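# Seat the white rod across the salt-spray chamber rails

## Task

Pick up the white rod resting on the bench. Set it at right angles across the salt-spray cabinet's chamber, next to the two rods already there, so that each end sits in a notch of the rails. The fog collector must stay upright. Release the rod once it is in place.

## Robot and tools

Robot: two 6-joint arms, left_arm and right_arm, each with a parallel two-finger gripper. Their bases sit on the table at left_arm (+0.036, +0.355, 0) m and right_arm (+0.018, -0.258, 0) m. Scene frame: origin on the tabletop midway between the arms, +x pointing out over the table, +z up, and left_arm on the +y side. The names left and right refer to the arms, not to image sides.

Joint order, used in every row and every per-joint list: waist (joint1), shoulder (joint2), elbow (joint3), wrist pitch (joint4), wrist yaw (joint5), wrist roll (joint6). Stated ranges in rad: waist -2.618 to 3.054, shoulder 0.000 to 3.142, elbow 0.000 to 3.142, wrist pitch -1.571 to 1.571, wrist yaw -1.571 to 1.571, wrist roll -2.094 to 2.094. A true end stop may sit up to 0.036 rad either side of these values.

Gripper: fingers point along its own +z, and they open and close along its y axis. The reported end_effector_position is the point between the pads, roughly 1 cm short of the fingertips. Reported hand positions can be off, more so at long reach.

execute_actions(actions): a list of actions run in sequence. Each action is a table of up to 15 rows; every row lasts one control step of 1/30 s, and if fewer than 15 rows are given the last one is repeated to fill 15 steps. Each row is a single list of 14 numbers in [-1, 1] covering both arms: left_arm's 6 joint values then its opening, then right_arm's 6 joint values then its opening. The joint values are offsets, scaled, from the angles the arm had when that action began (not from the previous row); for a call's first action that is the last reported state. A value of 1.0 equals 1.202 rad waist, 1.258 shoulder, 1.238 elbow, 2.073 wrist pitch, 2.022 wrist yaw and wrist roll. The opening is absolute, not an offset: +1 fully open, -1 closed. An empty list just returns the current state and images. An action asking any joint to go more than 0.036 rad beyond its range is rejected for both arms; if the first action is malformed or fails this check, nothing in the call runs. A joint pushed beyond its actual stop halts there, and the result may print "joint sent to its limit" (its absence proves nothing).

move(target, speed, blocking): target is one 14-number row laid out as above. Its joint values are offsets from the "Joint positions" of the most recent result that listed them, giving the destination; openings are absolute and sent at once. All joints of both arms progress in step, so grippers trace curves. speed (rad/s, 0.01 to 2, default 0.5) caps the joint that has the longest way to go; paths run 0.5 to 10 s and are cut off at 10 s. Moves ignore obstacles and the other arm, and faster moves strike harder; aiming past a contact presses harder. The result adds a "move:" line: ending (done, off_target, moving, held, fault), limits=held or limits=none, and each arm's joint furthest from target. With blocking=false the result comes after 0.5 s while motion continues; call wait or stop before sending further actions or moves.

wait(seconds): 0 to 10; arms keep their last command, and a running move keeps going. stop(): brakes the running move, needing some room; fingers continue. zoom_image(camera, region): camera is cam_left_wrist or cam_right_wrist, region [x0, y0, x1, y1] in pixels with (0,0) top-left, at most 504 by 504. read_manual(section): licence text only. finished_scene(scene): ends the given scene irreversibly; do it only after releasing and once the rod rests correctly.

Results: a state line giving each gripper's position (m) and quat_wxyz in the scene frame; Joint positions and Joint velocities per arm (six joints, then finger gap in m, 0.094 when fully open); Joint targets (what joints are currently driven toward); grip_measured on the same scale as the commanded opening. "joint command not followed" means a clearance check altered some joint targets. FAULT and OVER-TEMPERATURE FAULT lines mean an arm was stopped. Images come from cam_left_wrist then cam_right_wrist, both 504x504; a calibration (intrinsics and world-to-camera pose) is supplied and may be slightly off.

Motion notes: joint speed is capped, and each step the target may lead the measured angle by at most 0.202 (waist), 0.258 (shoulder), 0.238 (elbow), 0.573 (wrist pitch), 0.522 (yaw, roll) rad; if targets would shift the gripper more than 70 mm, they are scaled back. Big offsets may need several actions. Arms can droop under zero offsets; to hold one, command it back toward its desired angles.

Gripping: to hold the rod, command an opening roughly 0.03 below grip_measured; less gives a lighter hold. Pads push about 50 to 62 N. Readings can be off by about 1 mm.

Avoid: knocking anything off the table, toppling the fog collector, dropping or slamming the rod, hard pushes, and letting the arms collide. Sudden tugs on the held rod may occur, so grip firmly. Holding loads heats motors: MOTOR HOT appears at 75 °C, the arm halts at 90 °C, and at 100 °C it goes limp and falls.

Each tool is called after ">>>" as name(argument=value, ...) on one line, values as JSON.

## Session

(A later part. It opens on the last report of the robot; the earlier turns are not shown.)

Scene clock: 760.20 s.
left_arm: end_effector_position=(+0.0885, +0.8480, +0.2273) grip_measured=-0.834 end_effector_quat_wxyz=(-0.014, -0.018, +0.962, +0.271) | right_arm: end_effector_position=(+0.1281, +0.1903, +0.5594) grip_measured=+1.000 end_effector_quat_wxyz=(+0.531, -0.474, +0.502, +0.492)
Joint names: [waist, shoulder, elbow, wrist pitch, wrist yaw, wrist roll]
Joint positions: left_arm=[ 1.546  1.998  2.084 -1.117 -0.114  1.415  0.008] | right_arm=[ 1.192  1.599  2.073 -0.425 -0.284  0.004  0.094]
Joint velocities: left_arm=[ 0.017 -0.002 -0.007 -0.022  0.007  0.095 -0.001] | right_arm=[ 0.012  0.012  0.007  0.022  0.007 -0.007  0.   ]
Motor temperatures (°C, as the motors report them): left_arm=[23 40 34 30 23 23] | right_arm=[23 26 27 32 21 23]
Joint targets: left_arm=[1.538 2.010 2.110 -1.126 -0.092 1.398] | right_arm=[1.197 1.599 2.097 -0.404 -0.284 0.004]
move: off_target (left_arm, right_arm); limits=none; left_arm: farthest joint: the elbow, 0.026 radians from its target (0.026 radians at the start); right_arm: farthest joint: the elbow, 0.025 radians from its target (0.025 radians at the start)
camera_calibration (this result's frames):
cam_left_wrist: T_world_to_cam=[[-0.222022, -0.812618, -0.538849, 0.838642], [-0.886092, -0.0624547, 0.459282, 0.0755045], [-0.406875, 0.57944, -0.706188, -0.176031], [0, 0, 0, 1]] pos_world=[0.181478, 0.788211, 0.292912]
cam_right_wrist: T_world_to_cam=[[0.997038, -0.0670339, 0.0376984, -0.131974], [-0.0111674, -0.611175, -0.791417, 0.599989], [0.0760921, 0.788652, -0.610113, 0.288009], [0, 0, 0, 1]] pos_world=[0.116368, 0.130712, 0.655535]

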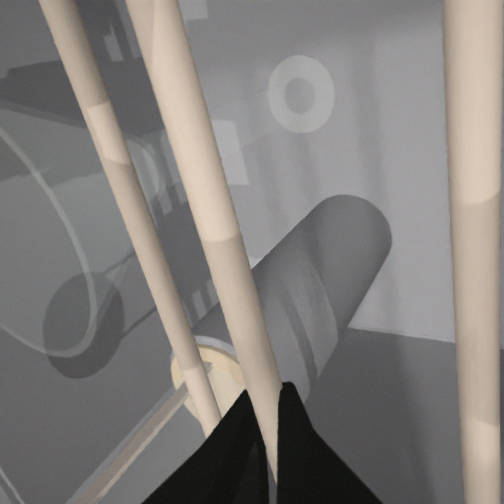

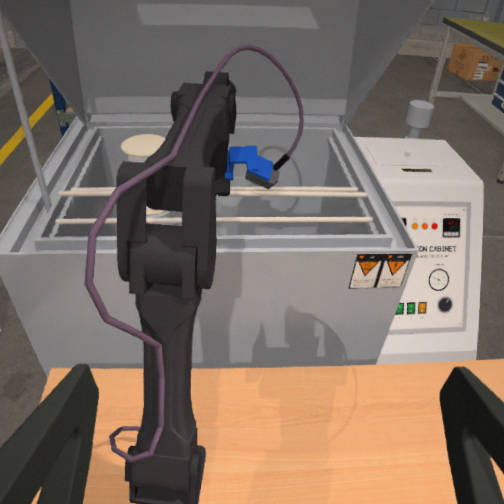

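>>> zoom_image(camera="cam_left_wrist", region=[80, 220, 290, 280])

>>> zoom_image(camera="cam_left_wrist", region=[400, 0, 504, 60])

>>> zoom_image(camera="cam_left_wrist", region=[0, 0, 210, 60])

Region (80, 220, 290, 280) of cam_left_wrist's 504x504 image, scaled by 2.400, with more detail than that image has; it fills the top 144 rows of this view, and the rest is white.

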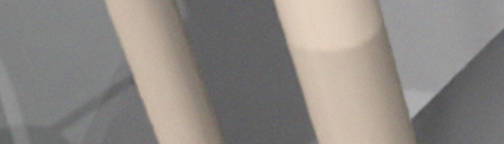

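Region (400, 0, 504, 60) of cam_left_wrist's 504x504 image, scaled by 4.846, with more detail than that image has; it fills the top 291 rows of this view, and the rest is white.

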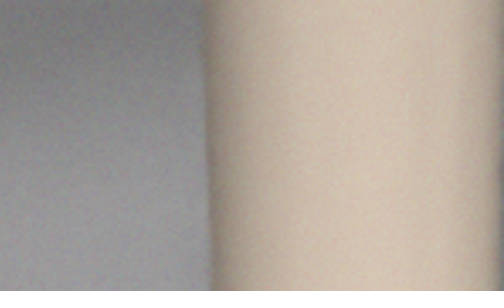

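Region (0, 0, 210, 60) of cam_left_wrist's 504x504 image, scaled by 2.400, with more detail than that image has; it fills the top 144 rows of this view, and the rest is white.

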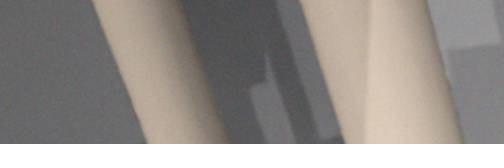

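>>> move(target=[-0.0067,0.0095,-0.0598,0.0328,0.0045,-0.0119,-0.865,0.004,0,0.02,0.01,0,0,1], speed=0.06)

>>> zoom_image(camera="cam_right_wrist", region=[30, 160, 110, 230])

>>> zoom_image(camera="cam_right_wrist", region=[330, 160, 410, 230])

Scene clock: 829.57 s.
left_arm: end_effector_position=(+0.0888, +0.8500, +0.2107) grip_measured=-0.834 end_effector_quat_wxyz=(-0.013, -0.024, +0.964, +0.266) | right_arm: end_effector_position=(+0.1281, +0.1903, +0.5594) grip_measured=+1.000 end_effector_quat_wxyz=(+0.531, -0.474, +0.502, +0.492)
Joint names: [waist, shoulder, elbow, wrist pitch, wrist yaw, wrist roll]
Joint positions: left_arm=[ 1.546  1.998  2.021 -1.066 -0.114  1.402  0.008] | right_arm=[ 1.192  1.599  2.073 -0.425 -0.284  0.004  0.094]
Joint velocities: left_arm=[-0.007 -0.002  0.002 -0.051 -0.007  0.007  0.   ] | right_arm=[ 0.002 -0.022  0.002  0.051  0.022  0.022  0.   ]
Motor temperatures (°C, as the motors report them): left_arm=[23 41 35 30 23 23] | right_arm=[23 27 27 32 21 23]
Joint targets: left_arm=[1.538 2.010 2.010 -1.049 -0.104 1.391] | right_arm=[1.197 1.599 2.097 -0.404 -0.284 0.004]
move: off_target (right_arm); limits=none; left_arm: farthest joint: the wrist pitch, 0.017 radians from its target (0.068 radians at the start); right_arm: farthest joint: the elbow, 0.025 radians from its target (0.025 radians at the start)
camera_calibration (this result's frames):
cam_left_wrist: T_world_to_cam=[[-0.209977, -0.821277, -0.530485, 0.835859], [-0.887672, -0.067289, 0.455534, 0.088566], [-0.409815, 0.566548, -0.714895, -0.175735], [0, 0, 0, 1]] pos_world=[0.18211, 0.791993, 0.277433]
cam_right_wrist: T_world_to_cam=[[0.997038, -0.0670339, 0.0376984, -0.131974], [-0.0111674, -0.611175, -0.791417, 0.599989], [0.0760921, 0.788652, -0.610113, 0.288009], [0, 0, 0, 1]] pos_world=[0.116368, 0.130712, 0.655535]

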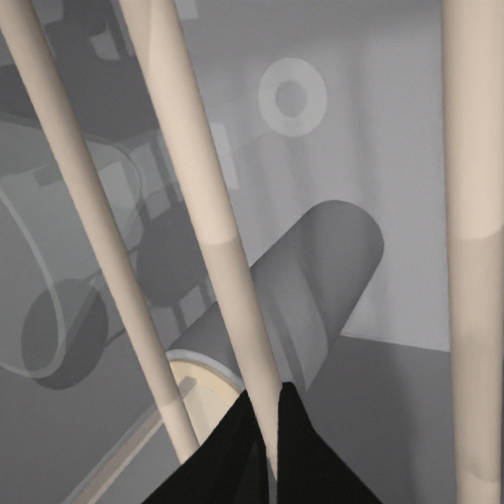

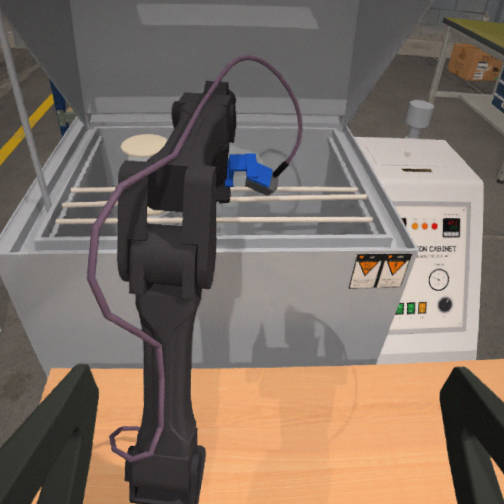

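Region (30, 160, 110, 230) of cam_right_wrist's 504x504 image, scaled by 6.300, with more detail than that image has; it fills the top 441 rows of this view, and the rest is white.

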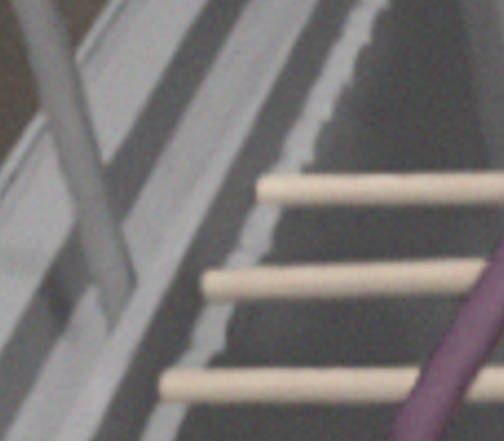

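Region (330, 160, 410, 230) of cam_right_wrist's 504x504 image, scaled by 6.300, with more detail than that image has; it fills the top 441 rows of this view, and the rest is white.

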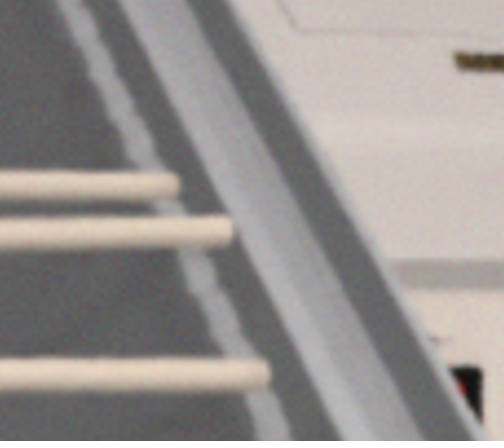

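>>> zoom_image(camera="cam_right_wrist", region=[345, 180, 385, 225])

>>> zoom_image(camera="cam_right_wrist", region=[45, 180, 85, 225])

Region (345, 180, 385, 225) of cam_right_wrist's 504x504 image, scaled by 11.200, with more detail than that image has.

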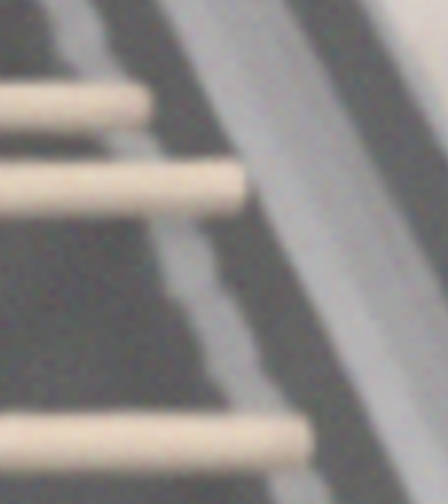

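Region (45, 180, 85, 225) of cam_right_wrist's 504x504 image, scaled by 11.200, with more detail than that image has.

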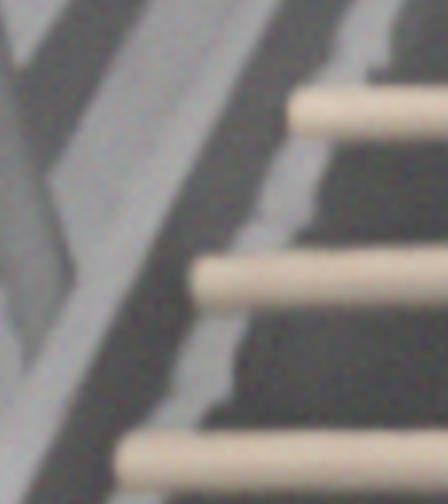

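>>> zoom_image(camera="cam_left_wrist", region=[0, 0, 210, 60])

>>> zoom_image(camera="cam_left_wrist", region=[80, 220, 290, 280])

>>> zoom_image(camera="cam_left_wrist", region=[400, 0, 504, 360])

Region (0, 0, 210, 60) of cam_left_wrist's 504x504 image, scaled by 2.400, with more detail than that image has; it fills the top 144 rows of this view, and the rest is white.

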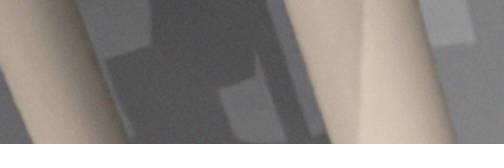

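Region (80, 220, 290, 280) of cam_left_wrist's 504x504 image, scaled by 2.400, with more detail than that image has; it fills the top 144 rows of this view, and the rest is white.

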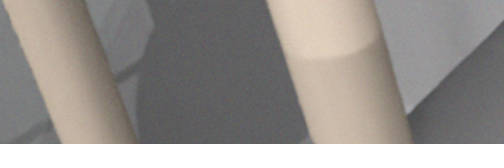

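Region (400, 0, 504, 360) of cam_left_wrist's 504x504 image, scaled by 1.400, with more detail than that image has; it fills the left 146 columns of this view, and the rest is white.

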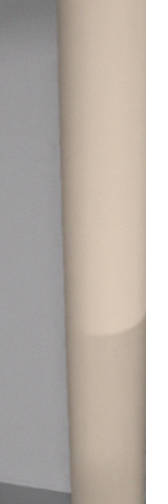

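>>> move(target=[0.0108,0.0095,0.0614,-0.030,0,0.0114,-0.865,0.004,0,0.02,0.01,0,0,1], speed=0.07)

>>> zoom_image(camera="cam_right_wrist", region=[45, 180, 85, 225])

>>> zoom_image(camera="cam_right_wrist", region=[345, 180, 385, 225])

Scene clock: 951.10 s.
left_arm: end_effector_position=(+0.0854, +0.8469, +0.2229) grip_measured=-0.834 end_effector_quat_wxyz=(-0.017, -0.016, +0.964, +0.266) | right_arm: end_effector_position=(+0.1281, +0.1903, +0.5594) grip_measured=+1.000 end_effector_quat_wxyz=(+0.531, -0.474, +0.502, +0.492)
Joint names: [waist, shoulder, elbow, wrist pitch, wrist yaw, wrist roll]
Joint positions: left_arm=[ 1.552  1.998  2.071 -1.116 -0.115  1.424  0.008] | right_arm=[ 1.192  1.599  2.073 -0.425 -0.284  0.004  0.094]
Joint velocities: left_arm=[ 0.012 -0.002  0.007  0.007 -0.051 -0.007 -0.   ] | right_arm=[ 0.007 -0.012  0.012  0.037  0.022 -0.007  0.   ]
Motor temperatures (°C, as the motors report them): left_arm=[23 42 32 31 23 23] | right_arm=[23 27 27 32 21 23]
Joint targets: left_arm=[1.559 2.010 2.097 -1.129 -0.114 1.425] | right_arm=[1.197 1.599 2.097 -0.404 -0.284 0.004]
move: off_target (left_arm, right_arm); limits=none; left_arm: farthest joint: the elbow, 0.026 radians from its target (0.076 radians at the start); right_arm: farthest joint: the elbow, 0.025 radians from its target (0.025 radians at the start)
camera_calibration (this result's frames):
cam_left_wrist: T_world_to_cam=[[-0.227145, -0.818405, -0.527844, 0.837541], [-0.88286, -0.0557267, 0.466319, 0.0672307], [-0.411053, 0.571934, -0.709878, -0.172207], [0, 0, 0, 1]] pos_world=[0.178812, 0.787685, 0.288494]
cam_right_wrist: T_world_to_cam=[[0.997038, -0.0670339, 0.0376984, -0.131974], [-0.0111674, -0.611175, -0.791417, 0.599989], [0.0760921, 0.788652, -0.610113, 0.288009], [0, 0, 0, 1]] pos_world=[0.116368, 0.130712, 0.655535]

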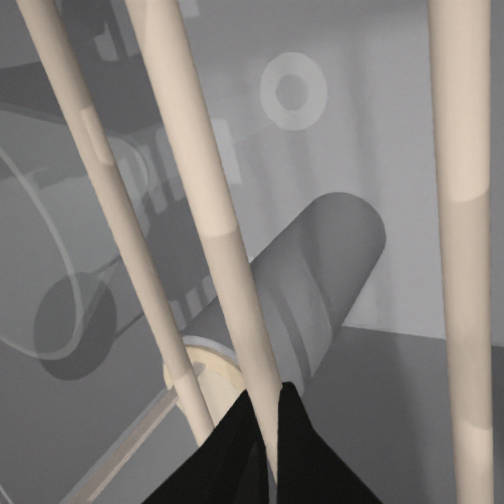

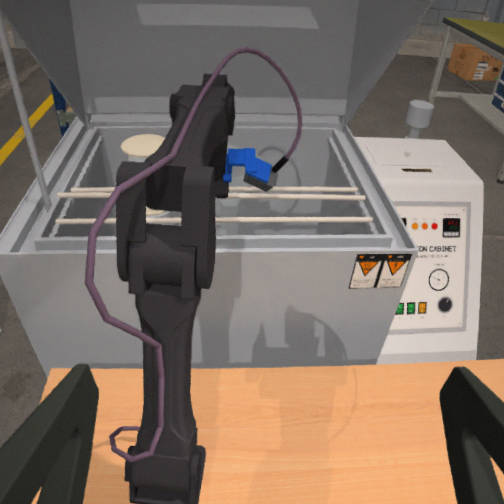

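Region (45, 180, 85, 225) of cam_right_wrist's 504x504 image, scaled by 11.200, with more detail than that image has.

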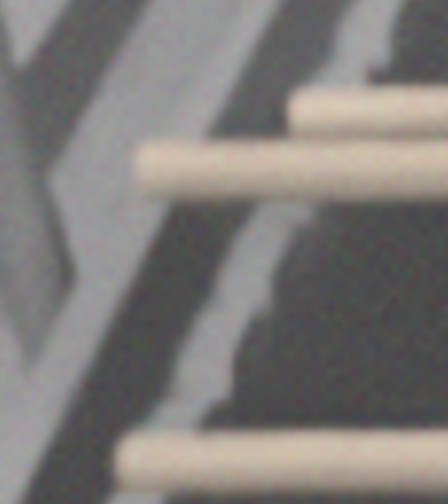

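Region (345, 180, 385, 225) of cam_right_wrist's 504x504 image, scaled by 11.200, with more detail than that image has.

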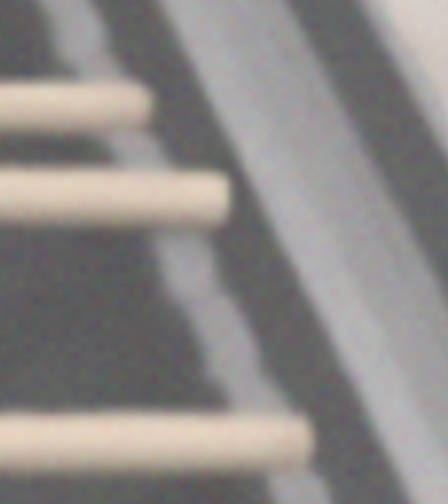

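>>> move(target=[0.003,0.0095,-0.038,0.0222,0,-0.0124,-0.865,0.004,0,0.02,0.01,0,0,1], speed=0.05)

>>> zoom_image(camera="cam_right_wrist", region=[45, 180, 85, 225])

>>> zoom_image(camera="cam_right_wrist", region=[345, 180, 385, 225])

Scene clock: 993.57 s.
left_arm: end_effector_position=(+0.0857, +0.8487, +0.2133) grip_measured=-0.834 end_effector_quat_wxyz=(-0.016, -0.022, +0.964, +0.264) | right_arm: end_effector_position=(+0.1281, +0.1903, +0.5594) grip_measured=+1.000 end_effector_quat_wxyz=(+0.531, -0.474, +0.502, +0.492)
Joint names: [waist, shoulder, elbow, wrist pitch, wrist yaw, wrist roll]
Joint positions: left_arm=[ 1.552  1.998  2.034 -1.082 -0.115  1.411  0.008] | right_arm=[ 1.192  1.599  2.073 -0.425 -0.284  0.004  0.094]
Joint velocities: left_arm=[ 0.022 -0.007 -0.002 -0.007 -0.051  0.037 -0.001] | right_arm=[-0.017 -0.002 -0.002  0.007 -0.037 -0.022  0.   ]
Motor temperatures (°C, as the motors report them): left_arm=[23 43 35 30 23 23] | right_arm=[23 27 27 32 21 23]
Joint targets: left_arm=[1.555 2.010 2.024 -1.069 -0.115 1.398] | right_arm=[1.197 1.599 2.097 -0.404 -0.284 0.004]
move: off_target (right_arm); limits=none; left_arm: farthest joint: the shoulder, 0.012 radians from its target (0.012 radians at the start); right_arm: farthest joint: the elbow, 0.025 radians from its target (0.025 radians at the start)
camera_calibration (this result's frames):
cam_left_wrist: T_world_to_cam=[[-0.215204, -0.822709, -0.526153, 0.83632], [-0.884912, -0.0636032, 0.461395, 0.0799276], [-0.413059, 0.564893, -0.714338, -0.172814], [0, 0, 0, 1]] pos_world=[0.179326, 0.790753, 0.279706]
cam_right_wrist: T_world_to_cam=[[0.997038, -0.0670339, 0.0376984, -0.131974], [-0.0111674, -0.611175, -0.791417, 0.599989], [0.0760921, 0.788652, -0.610113, 0.288009], [0, 0, 0, 1]] pos_world=[0.116368, 0.130712, 0.655535]

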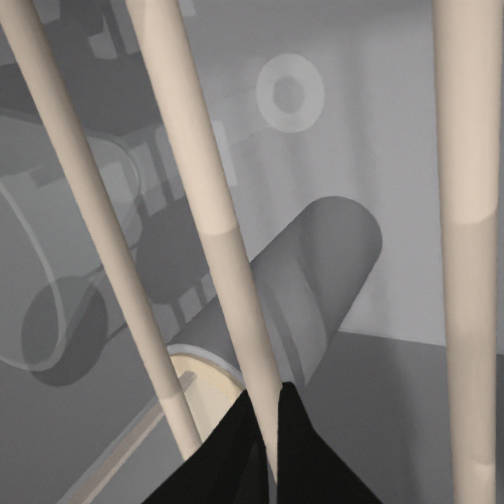

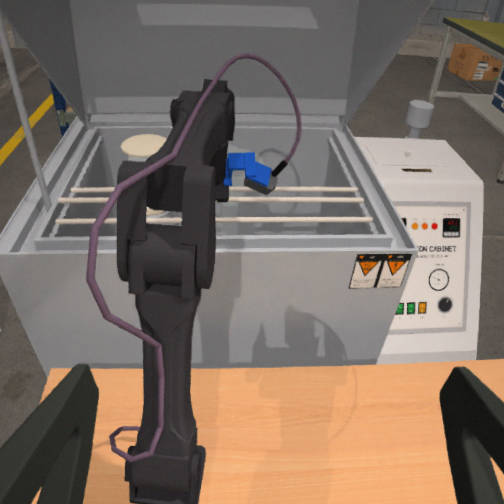

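Region (45, 180, 85, 225) of cam_right_wrist's 504x504 image, scaled by 11.200, with more detail than that image has.

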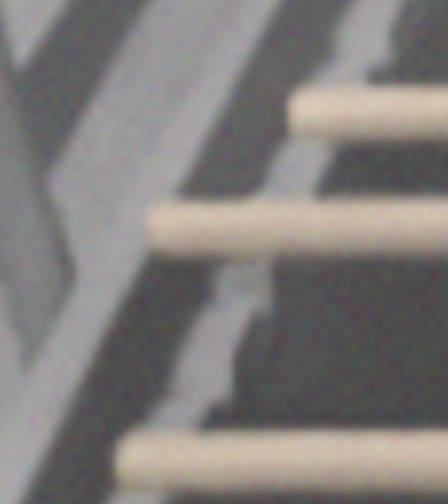

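Region (345, 180, 385, 225) of cam_right_wrist's 504x504 image, scaled by 11.200, with more detail than that image has.

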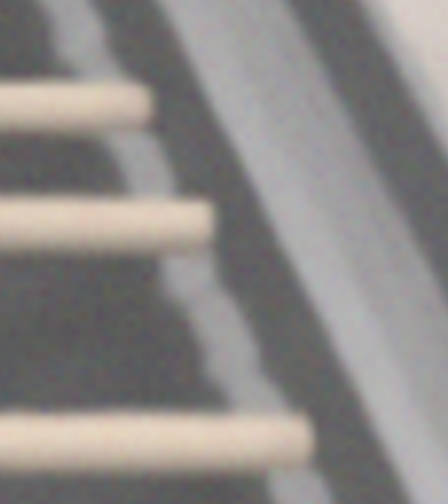

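>>> zoom_image(camera="cam_right_wrist", region=[215, 135, 355, 235])

Region (215, 135, 355, 235) of cam_right_wrist's 504x504 image, scaled by 3.600, with more detail than that image has; it fills the top 360 rows of this view, and the rest is white.

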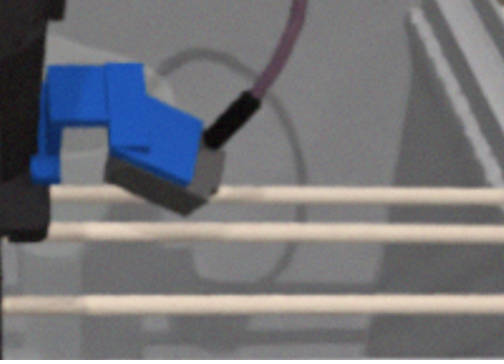

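>>> zoom_image(camera="cam_left_wrist", region=[80, 220, 290, 280])

>>> zoom_image(camera="cam_left_wrist", region=[0, 0, 210, 60])

>>> zoom_image(camera="cam_left_wrist", region=[400, 0, 504, 60])

Region (80, 220, 290, 280) of cam_left_wrist's 504x504 image, scaled by 2.400, with more detail than that image has; it fills the top 144 rows of this view, and the rest is white.

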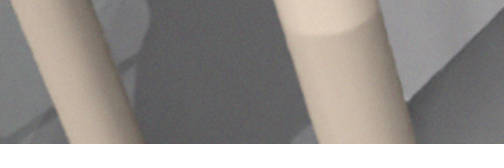

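Region (0, 0, 210, 60) of cam_left_wrist's 504x504 image, scaled by 2.400, with more detail than that image has; it fills the top 144 rows of this view, and the rest is white.

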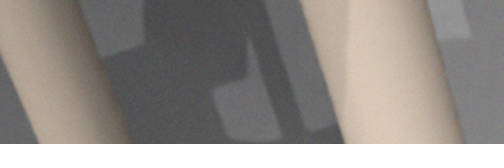

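Region (400, 0, 504, 60) of cam_left_wrist's 504x504 image, scaled by 4.846, with more detail than that image has; it fills the top 291 rows of this view, and the rest is white.

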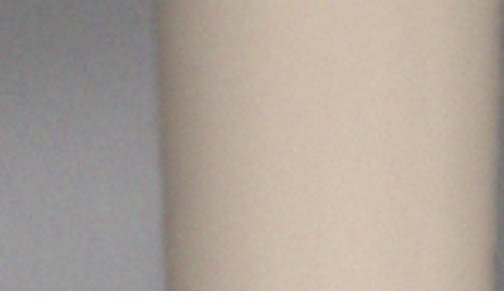

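>>> move(target=[-0.0158,0.0095,-0.008,0.004,0,-0.0104,-0.865,0.004,0,0.02,0.01,0,0,1], speed=0.04)

>>> zoom_image(camera="cam_right_wrist", region=[45, 180, 85, 225])

>>> zoom_image(camera="cam_right_wrist", region=[345, 180, 385, 225])

Scene clock: 1114.40 s.
left_arm: end_effector_position=(+0.0887, +0.8485, +0.2135) grip_measured=-0.834 end_effector_quat_wxyz=(-0.016, -0.021, +0.964, +0.264) | right_arm: end_effector_position=(+0.1281, +0.1903, +0.5594) grip_measured=+1.000 end_effector_quat_wxyz=(+0.531, -0.474, +0.502, +0.492)
Joint names: [waist, shoulder, elbow, wrist pitch, wrist yaw, wrist roll]
Joint positions: left_arm=[ 1.544  1.998  2.034 -1.082 -0.119  1.406  0.008] | right_arm=[ 1.192  1.599  2.073 -0.425 -0.284  0.004  0.094]
Joint velocities: left_arm=[ 0.007 -0.017 -0.002  0.066 -0.022 -0.081 -0.001] | right_arm=[ 0.002  0.017 -0.002 -0.007 -0.037  0.007  0.   ]
Motor temperatures (°C, as the motors report them): left_arm=[23 43 32 31 23 23] | right_arm=[23 27 27 32 21 23]
Joint targets: left_arm=[1.533 2.010 2.024 -1.074 -0.115 1.390] | right_arm=[1.197 1.599 2.097 -0.404 -0.284 0.004]
move: off_target (right_arm); limits=none; left_arm: farthest joint: the wrist roll, 0.016 radians from its target (0.021 radians at the start); right_arm: farthest joint: the elbow, 0.025 radians from its target (0.025 radians at the start)
camera_calibration (this result's frames):
cam_left_wrist: T_world_to_cam=[[-0.216779, -0.821845, -0.526856, 0.836391], [-0.884524, -0.0630019, 0.462221, 0.0818213], [-0.413067, 0.566217, -0.713284, -0.17268], [0, 0, 0, 1]] pos_world=[0.182357, 0.790313, 0.279669]
cam_right_wrist: T_world_to_cam=[[0.997038, -0.0670339, 0.0376984, -0.131974], [-0.0111674, -0.611175, -0.791417, 0.599989], [0.0760921, 0.788652, -0.610113, 0.288009], [0, 0, 0, 1]] pos_world=[0.116368, 0.130712, 0.655535]

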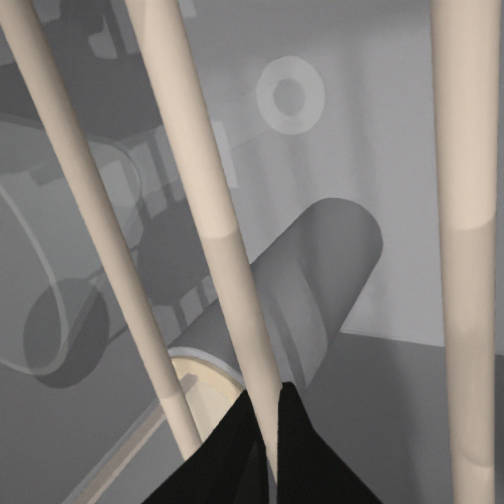

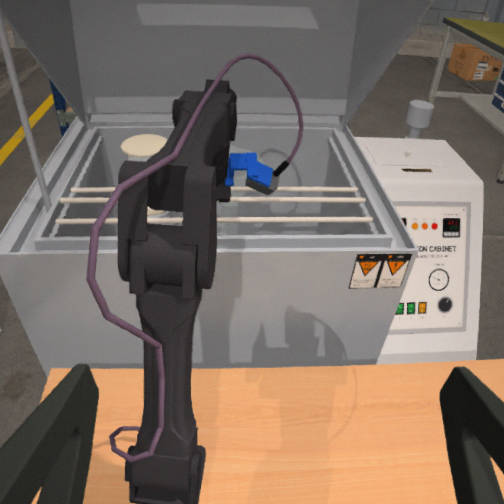

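Region (45, 180, 85, 225) of cam_right_wrist's 504x504 image, scaled by 11.200, with more detail than that image has.

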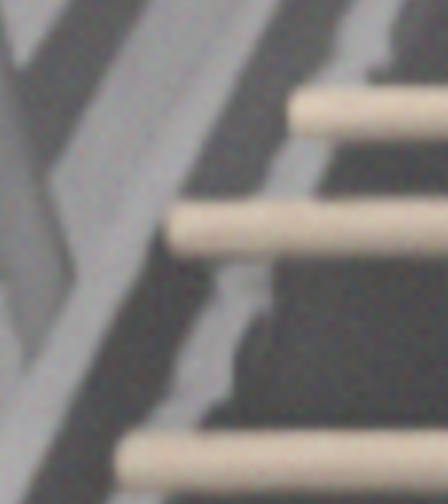

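Region (345, 180, 385, 225) of cam_right_wrist's 504x504 image, scaled by 11.200, with more detail than that image has.

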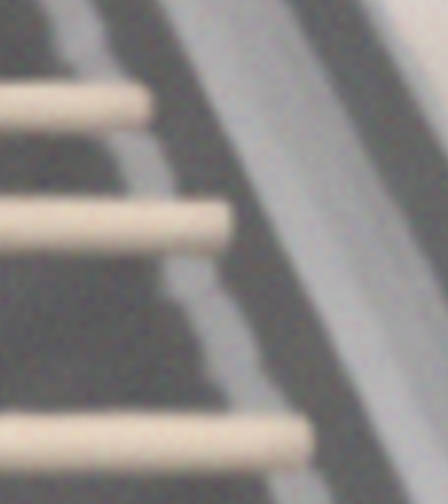

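>>> move(target=[-0.0141,0.0095,-0.008,0.004,0.002,-0.0114,-0.865,0.004,0,0.02,0.01,0,0,1], speed=0.04)

>>> zoom_image(camera="cam_right_wrist", region=[45, 180, 85, 225])

>>> zoom_image(camera="cam_right_wrist", region=[345, 180, 385, 225])

Scene clock: 1130.77 s.
left_arm: end_effector_position=(+0.0889, +0.8484, +0.2136) grip_measured=-0.834 end_effector_quat_wxyz=(-0.018, -0.023, +0.964, +0.265) | right_arm: end_effector_position=(+0.1281, +0.1903, +0.5594) grip_measured=+1.000 end_effector_quat_wxyz=(+0.531, -0.474, +0.502, +0.492)
Joint names: [waist, shoulder, elbow, wrist pitch, wrist yaw, wrist roll]
Joint positions: left_arm=[ 1.541  1.998  2.034 -1.082 -0.126  1.402  0.008] | right_arm=[ 1.192  1.599  2.073 -0.425 -0.284  0.004  0.094]
Joint velocities: left_arm=[-0.012  0.002 -0.002  0.081 -0.022  0.11   0.   ] | right_arm=[-0.012 -0.002 -0.002 -0.051 -0.037  0.037  0.   ]
Motor temperatures (°C, as the motors report them): left_arm=[23 44 32 31 23 23] | right_arm=[23 27 27 32 21 23]
Joint targets: left_arm=[1.527 2.010 2.024 -1.074 -0.115 1.383] | right_arm=[1.197 1.599 2.097 -0.404 -0.284 0.004]
move: off_target (right_arm); limits=none; left_arm: farthest joint: the wrist roll, 0.019 radians from its target (0.023 radians at the start); right_arm: farthest joint: the elbow, 0.025 radians from its target (0.025 radians at the start)
camera_calibration (this result's frames):
cam_left_wrist: T_world_to_cam=[[-0.214766, -0.822258, -0.527036, 0.836673], [-0.882739, -0.0674788, 0.464992, 0.0849632], [-0.417908, 0.5651, -0.711347, -0.171536], [0, 0, 0, 1]] pos_world=[0.183003, 0.790629, 0.279427]
cam_right_wrist: T_world_to_cam=[[0.997038, -0.0670339, 0.0376984, -0.131974], [-0.0111674, -0.611175, -0.791417, 0.599989], [0.0760921, 0.788652, -0.610113, 0.288009], [0, 0, 0, 1]] pos_world=[0.116368, 0.130712, 0.655535]

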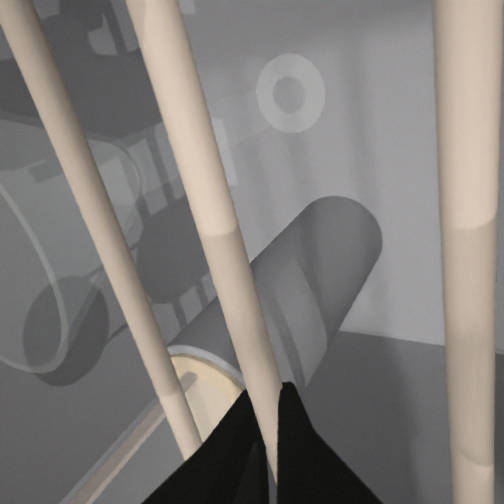

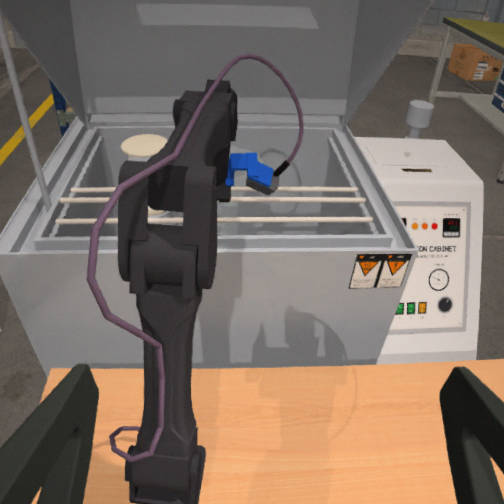

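Region (45, 180, 85, 225) of cam_right_wrist's 504x504 image, scaled by 11.200, with more detail than that image has.

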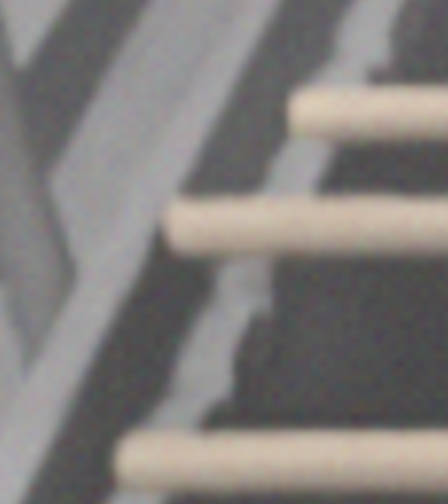

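Region (345, 180, 385, 225) of cam_right_wrist's 504x504 image, scaled by 11.200, with more detail than that image has.

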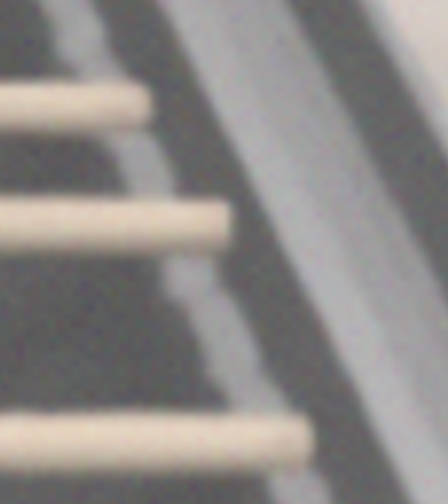

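>>> zoom_image(camera="cam_left_wrist", region=[80, 220, 290, 280])

>>> zoom_image(camera="cam_left_wrist", region=[0, 0, 210, 60])

Region (80, 220, 290, 280) of cam_left_wrist's 504x504 image, scaled by 2.400, with more detail than that image has; it fills the top 144 rows of this view, and the rest is white.

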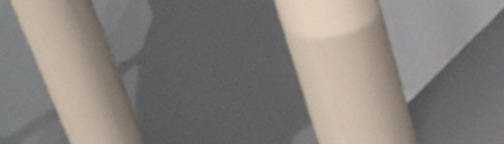

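Region (0, 0, 210, 60) of cam_left_wrist's 504x504 image, scaled by 2.400, with more detail than that image has; it fills the top 144 rows of this view, and the rest is white.

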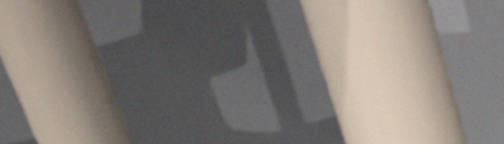

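>>> execute_actions(actions=[])

Scene clock: 1203.73 s.
left_arm: end_effector_position=(+0.0889, +0.8484, +0.2136) grip_measured=-0.834 end_effector_quat_wxyz=(-0.018, -0.023, +0.964, +0.265) | right_arm: end_effector_position=(+0.1281, +0.1903, +0.5594) grip_measured=+1.000 end_effector_quat_wxyz=(+0.531, -0.474, +0.502, +0.492)
Joint names: [waist, shoulder, elbow, wrist pitch, wrist yaw, wrist roll]
Joint positions: left_arm=[ 1.541  1.998  2.034 -1.082 -0.126  1.402  0.008] | right_arm=[ 1.192  1.599  2.073 -0.425 -0.284  0.004  0.094]
Joint velocities: left_arm=[ 0.007  0.002 -0.007 -0.022 -0.007  0.022 -0.   ] | right_arm=[-0.007 -0.017 -0.002  0.007  0.007  0.022  0.   ]
Motor temperatures (°C, as the motors report them): left_arm=[23 44 32 31 23 23] | right_arm=[23 27 27 32 21 23]
Joint targets: left_arm=[1.527 2.010 2.024 -1.074 -0.115 1.383] | right_arm=[1.197 1.599 2.097 -0.404 -0.284 0.004]
camera_calibration (this result's frames):
cam_left_wrist: T_world_to_cam=[[-0.214781, -0.822272, -0.527008, 0.836675], [-0.882575, -0.0676711, 0.465277, 0.0849884], [-0.418248, 0.565056, -0.711182, -0.171531], [0, 0, 0, 1]] pos_world=[0.182968, 0.79065, 0.279401]
cam_right_wrist: T_world_to_cam=[[0.997038, -0.0670339, 0.0376984, -0.131974], [-0.0111674, -0.611175, -0.791417, 0.599989], [0.0760921, 0.788652, -0.610113, 0.288009], [0, 0, 0, 1]] pos_world=[0.116368, 0.130712, 0.655535]

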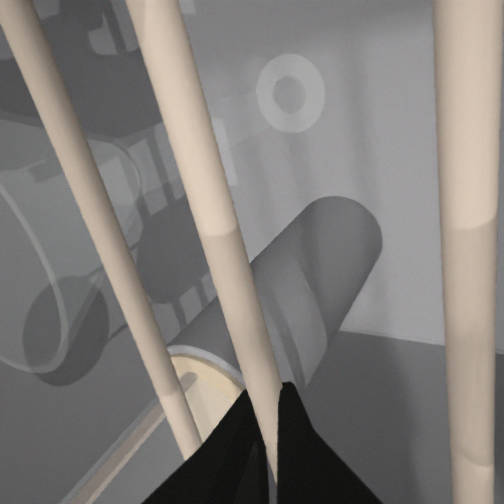

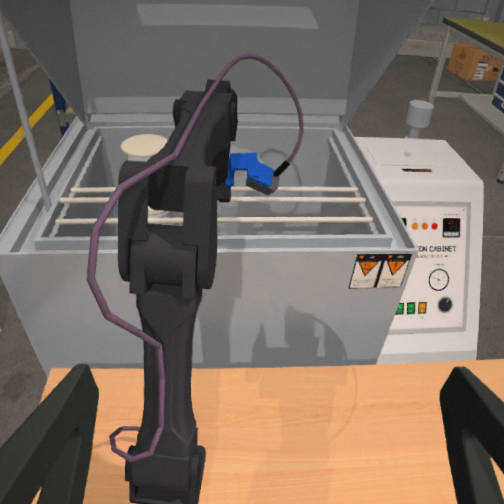

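>>> zoom_image(camera="cam_right_wrist", region=[45, 180, 85, 225])

>>> zoom_image(camera="cam_right_wrist", region=[345, 180, 385, 225])

Region (45, 180, 85, 225) of cam_right_wrist's 504x504 image, scaled by 11.200, with more detail than that image has.

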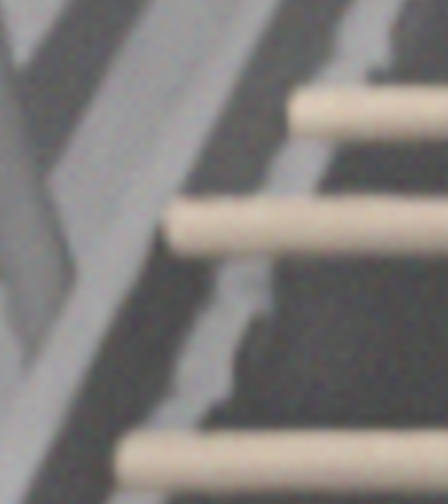

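Region (345, 180, 385, 225) of cam_right_wrist's 504x504 image, scaled by 11.200, with more detail than that image has.

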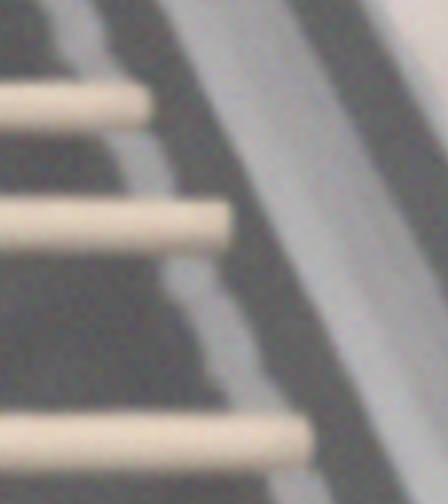

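>>> zoom_image(camera="cam_left_wrist", region=[0, 200, 504, 300])

>>> zoom_image(camera="cam_left_wrist", region=[60, 230, 260, 270])

>>> zoom_image(camera="cam_left_wrist", region=[404, 230, 504, 270])

Region (0, 200, 504, 300) of cam_left_wrist's 504x504 image, scaled by 1.000; it fills the top 100 rows of this view, and the rest is white.

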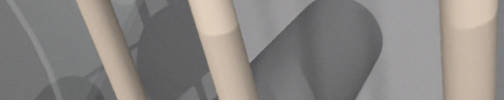

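Region (60, 230, 260, 270) of cam_left_wrist's 504x504 image, scaled by 2.520, with more detail than that image has; it fills the top 101 rows of this view, and the rest is white.

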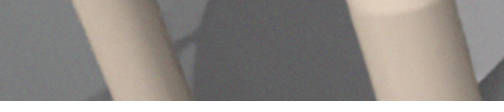

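Region (404, 230, 504, 270) of cam_left_wrist's 504x504 image, scaled by 5.040, with more detail than that image has; it fills the top 202 rows of this view, and the rest is white.

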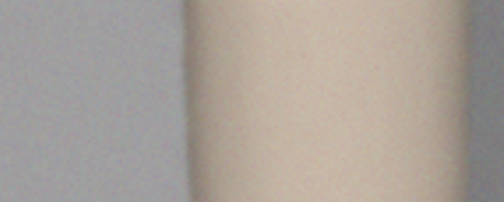

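>>> move(target=[-0.0116,0.0095,-0.003,0.018,0.0054,-0.0094,-0.865,0.004,0,0.02,0.01,0,0,1], speed=0.05)

>>> zoom_image(camera="cam_right_wrist", region=[45, 180, 85, 225])

>>> zoom_image(camera="cam_right_wrist", region=[345, 180, 385, 225])

Scene clock: 1311.03 s.
left_arm: end_effector_position=(+0.0889, +0.8506, +0.2149) grip_measured=-0.834 end_effector_quat_wxyz=(-0.018, -0.024, +0.962, +0.270) | right_arm: end_effector_position=(+0.1281, +0.1903, +0.5594) grip_measured=+1.000 end_effector_quat_wxyz=(+0.531, -0.474, +0.502, +0.492)
Joint names: [waist, shoulder, elbow, wrist pitch, wrist yaw, wrist roll]
Joint positions: left_arm=[ 1.541  1.998  2.034 -1.072 -0.128  1.402  0.008] | right_arm=[ 1.192  1.599  2.073 -0.425 -0.284  0.004  0.094]
Joint velocities: left_arm=[-0.002  0.007  0.007 -0.081  0.037  0.007 -0.   ] | right_arm=[-0.012 -0.007  0.002 -0.051  0.051  0.037  0.   ]
Motor temperatures (°C, as the motors report them): left_arm=[23 45 32 31 23 23] | right_arm=[23 27 27 32 21 23]
Joint targets: left_arm=[1.527 2.010 2.030 -1.045 -0.115 1.382] | right_arm=[1.197 1.599 2.097 -0.404 -0.284 0.004]
move: off_target (left_arm, right_arm); limits=none; left_arm: farthest joint: the wrist pitch, 0.027 radians from its target (0.037 radians at the start); right_arm: farthest joint: the elbow, 0.025 radians from its target (0.025 radians at the start)
camera_calibration (this result's frames):
cam_left_wrist: T_world_to_cam=[[-0.214012, -0.816937, -0.535548, 0.836412], [-0.882489, -0.0733706, 0.464575, 0.0895164], [-0.418822, 0.57204, -0.705236, -0.179002], [0, 0, 0, 1]] pos_world=[0.183029, 0.79226, 0.280113]
cam_right_wrist: T_world_to_cam=[[0.997038, -0.0670339, 0.0376984, -0.131974], [-0.0111674, -0.611175, -0.791417, 0.599989], [0.0760921, 0.788652, -0.610113, 0.288009], [0, 0, 0, 1]] pos_world=[0.116368, 0.130712, 0.655535]

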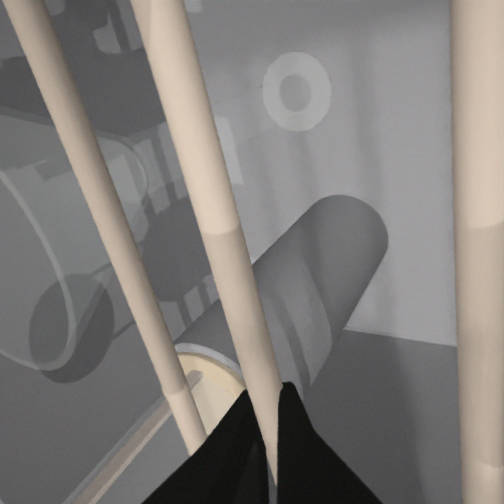

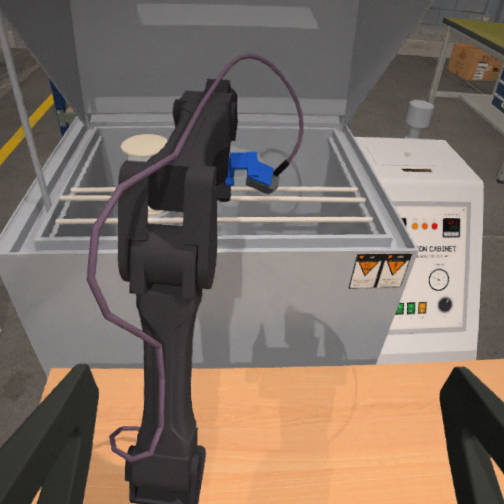

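Region (45, 180, 85, 225) of cam_right_wrist's 504x504 image, scaled by 11.200, with more detail than that image has.

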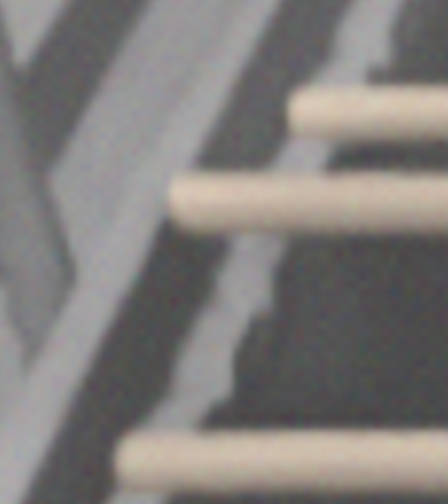

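Region (345, 180, 385, 225) of cam_right_wrist's 504x504 image, scaled by 11.200, with more detail than that image has.

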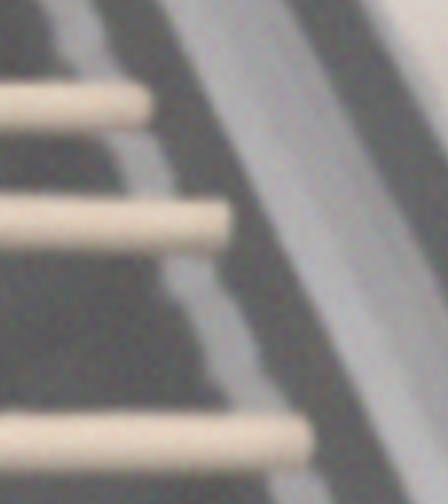

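>>> move(target=[-0.0116,0.0095,-0.003,0.0215,0.0064,-0.0099,-0.865,0.004,0,0.02,0.01,0,0,1], speed=0.05)

>>> zoom_image(camera="cam_right_wrist", region=[45, 180, 85, 225])

>>> zoom_image(camera="cam_right_wrist", region=[345, 180, 385, 225])

Scene clock: 1384.67 s.
left_arm: end_effector_position=(+0.0889, +0.8534, +0.2166) grip_measured=-0.834 end_effector_quat_wxyz=(-0.018, -0.024, +0.961, +0.276) | right_arm: end_effector_position=(+0.1281, +0.1903, +0.5594) grip_measured=+1.000 end_effector_quat_wxyz=(+0.531, -0.474, +0.502, +0.492)
Joint names: [waist, shoulder, elbow, wrist pitch, wrist yaw, wrist roll]
Joint positions: left_arm=[ 1.541  1.998  2.034 -1.059 -0.13   1.402  0.008] | right_arm=[ 1.192  1.599  2.073 -0.425 -0.284  0.004  0.094]
Joint velocities: left_arm=[ 0.007 -0.002 -0.007 -0.037  0.022  0.022  0.   ] | right_arm=[ 0.007  0.002 -0.002 -0.037 -0.037  0.037  0.   ]
Motor temperatures (°C, as the motors report them): left_arm=[23 45 32 33 23 23] | right_arm=[23 27 27 32 21 23]
Joint targets: left_arm=[1.527 2.010 2.030 -1.027 -0.115 1.382] | right_arm=[1.197 1.599 2.097 -0.404 -0.284 0.004]
move: off_target (left_arm, right_arm); limits=none; left_arm: farthest joint: the wrist pitch, 0.031 radians from its target (0.044 radians at the start); right_arm: farthest joint: the elbow, 0.025 radians from its target (0.025 radians at the start)
camera_calibration (this result's frames):
cam_left_wrist: T_world_to_cam=[[-0.213749, -0.809961, -0.546145, 0.835895], [-0.882456, -0.0797124, 0.463592, 0.0946338], [-0.419026, 0.581041, -0.697717, -0.188639], [0, 0, 0, 1]] pos_world=[0.183137, 0.794193, 0.281032]
cam_right_wrist: T_world_to_cam=[[0.997038, -0.0670339, 0.0376984, -0.131974], [-0.0111674, -0.611175, -0.791417, 0.599989], [0.0760921, 0.788652, -0.610113, 0.288009], [0, 0, 0, 1]] pos_world=[0.116368, 0.130712, 0.655535]

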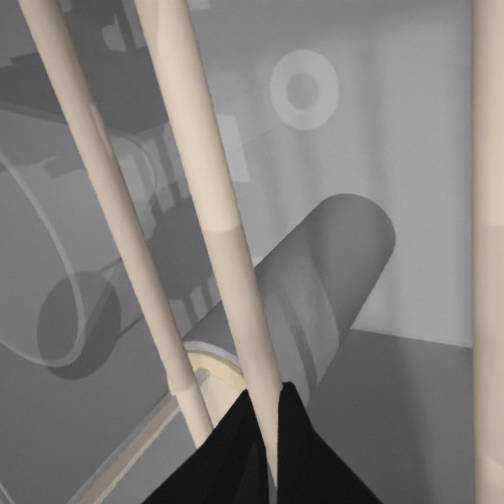

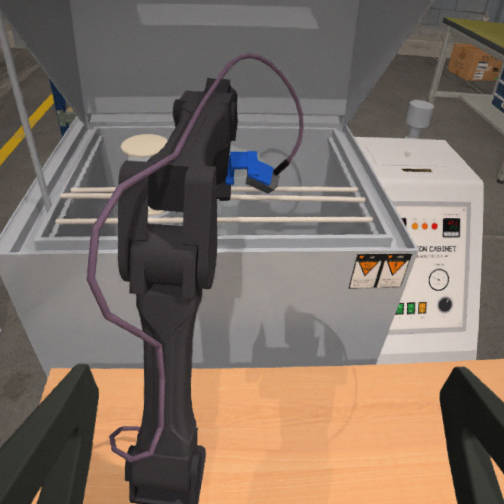

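Region (45, 180, 85, 225) of cam_right_wrist's 504x504 image, scaled by 11.200, with more detail than that image has.

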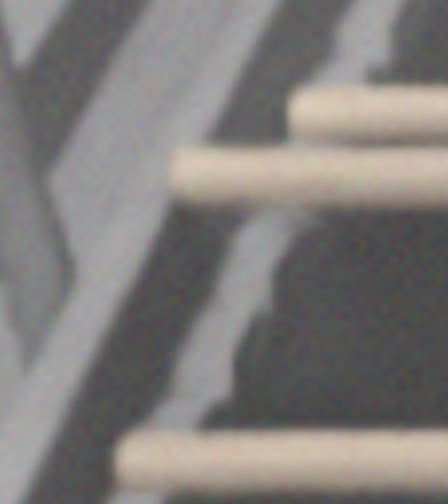

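Region (345, 180, 385, 225) of cam_right_wrist's 504x504 image, scaled by 11.200, with more detail than that image has.

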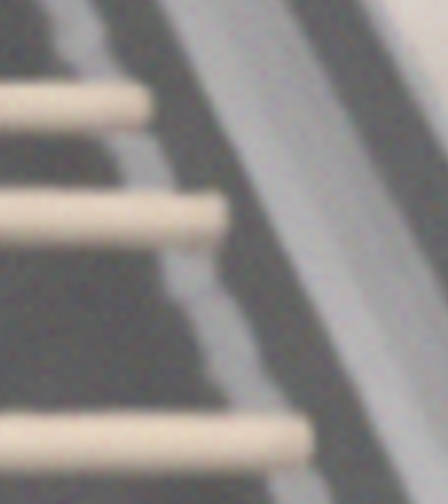

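>>> zoom_image(camera="cam_right_wrist", region=[335, 175, 385, 225])

>>> zoom_image(camera="cam_left_wrist", region=[0, 0, 260, 120])

Region (335, 175, 385, 225) of cam_right_wrist's 504x504 image, scaled by 10.080, with more detail than that image has.

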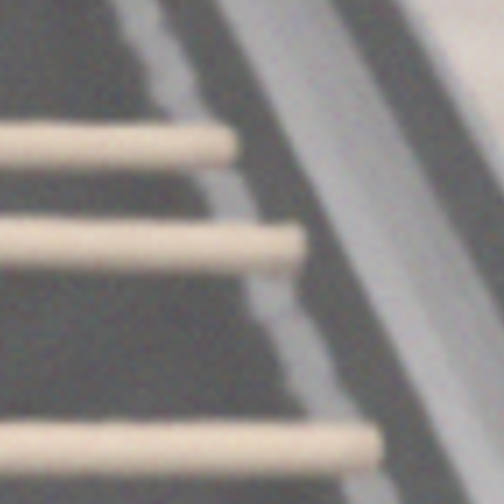

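Region (0, 0, 260, 120) of cam_left_wrist's 504x504 image, scaled by 1.938, with more detail than that image has; it fills the top 233 rows of this view, and the rest is white.

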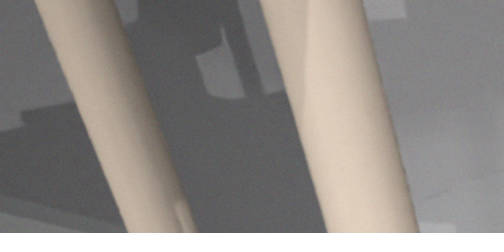

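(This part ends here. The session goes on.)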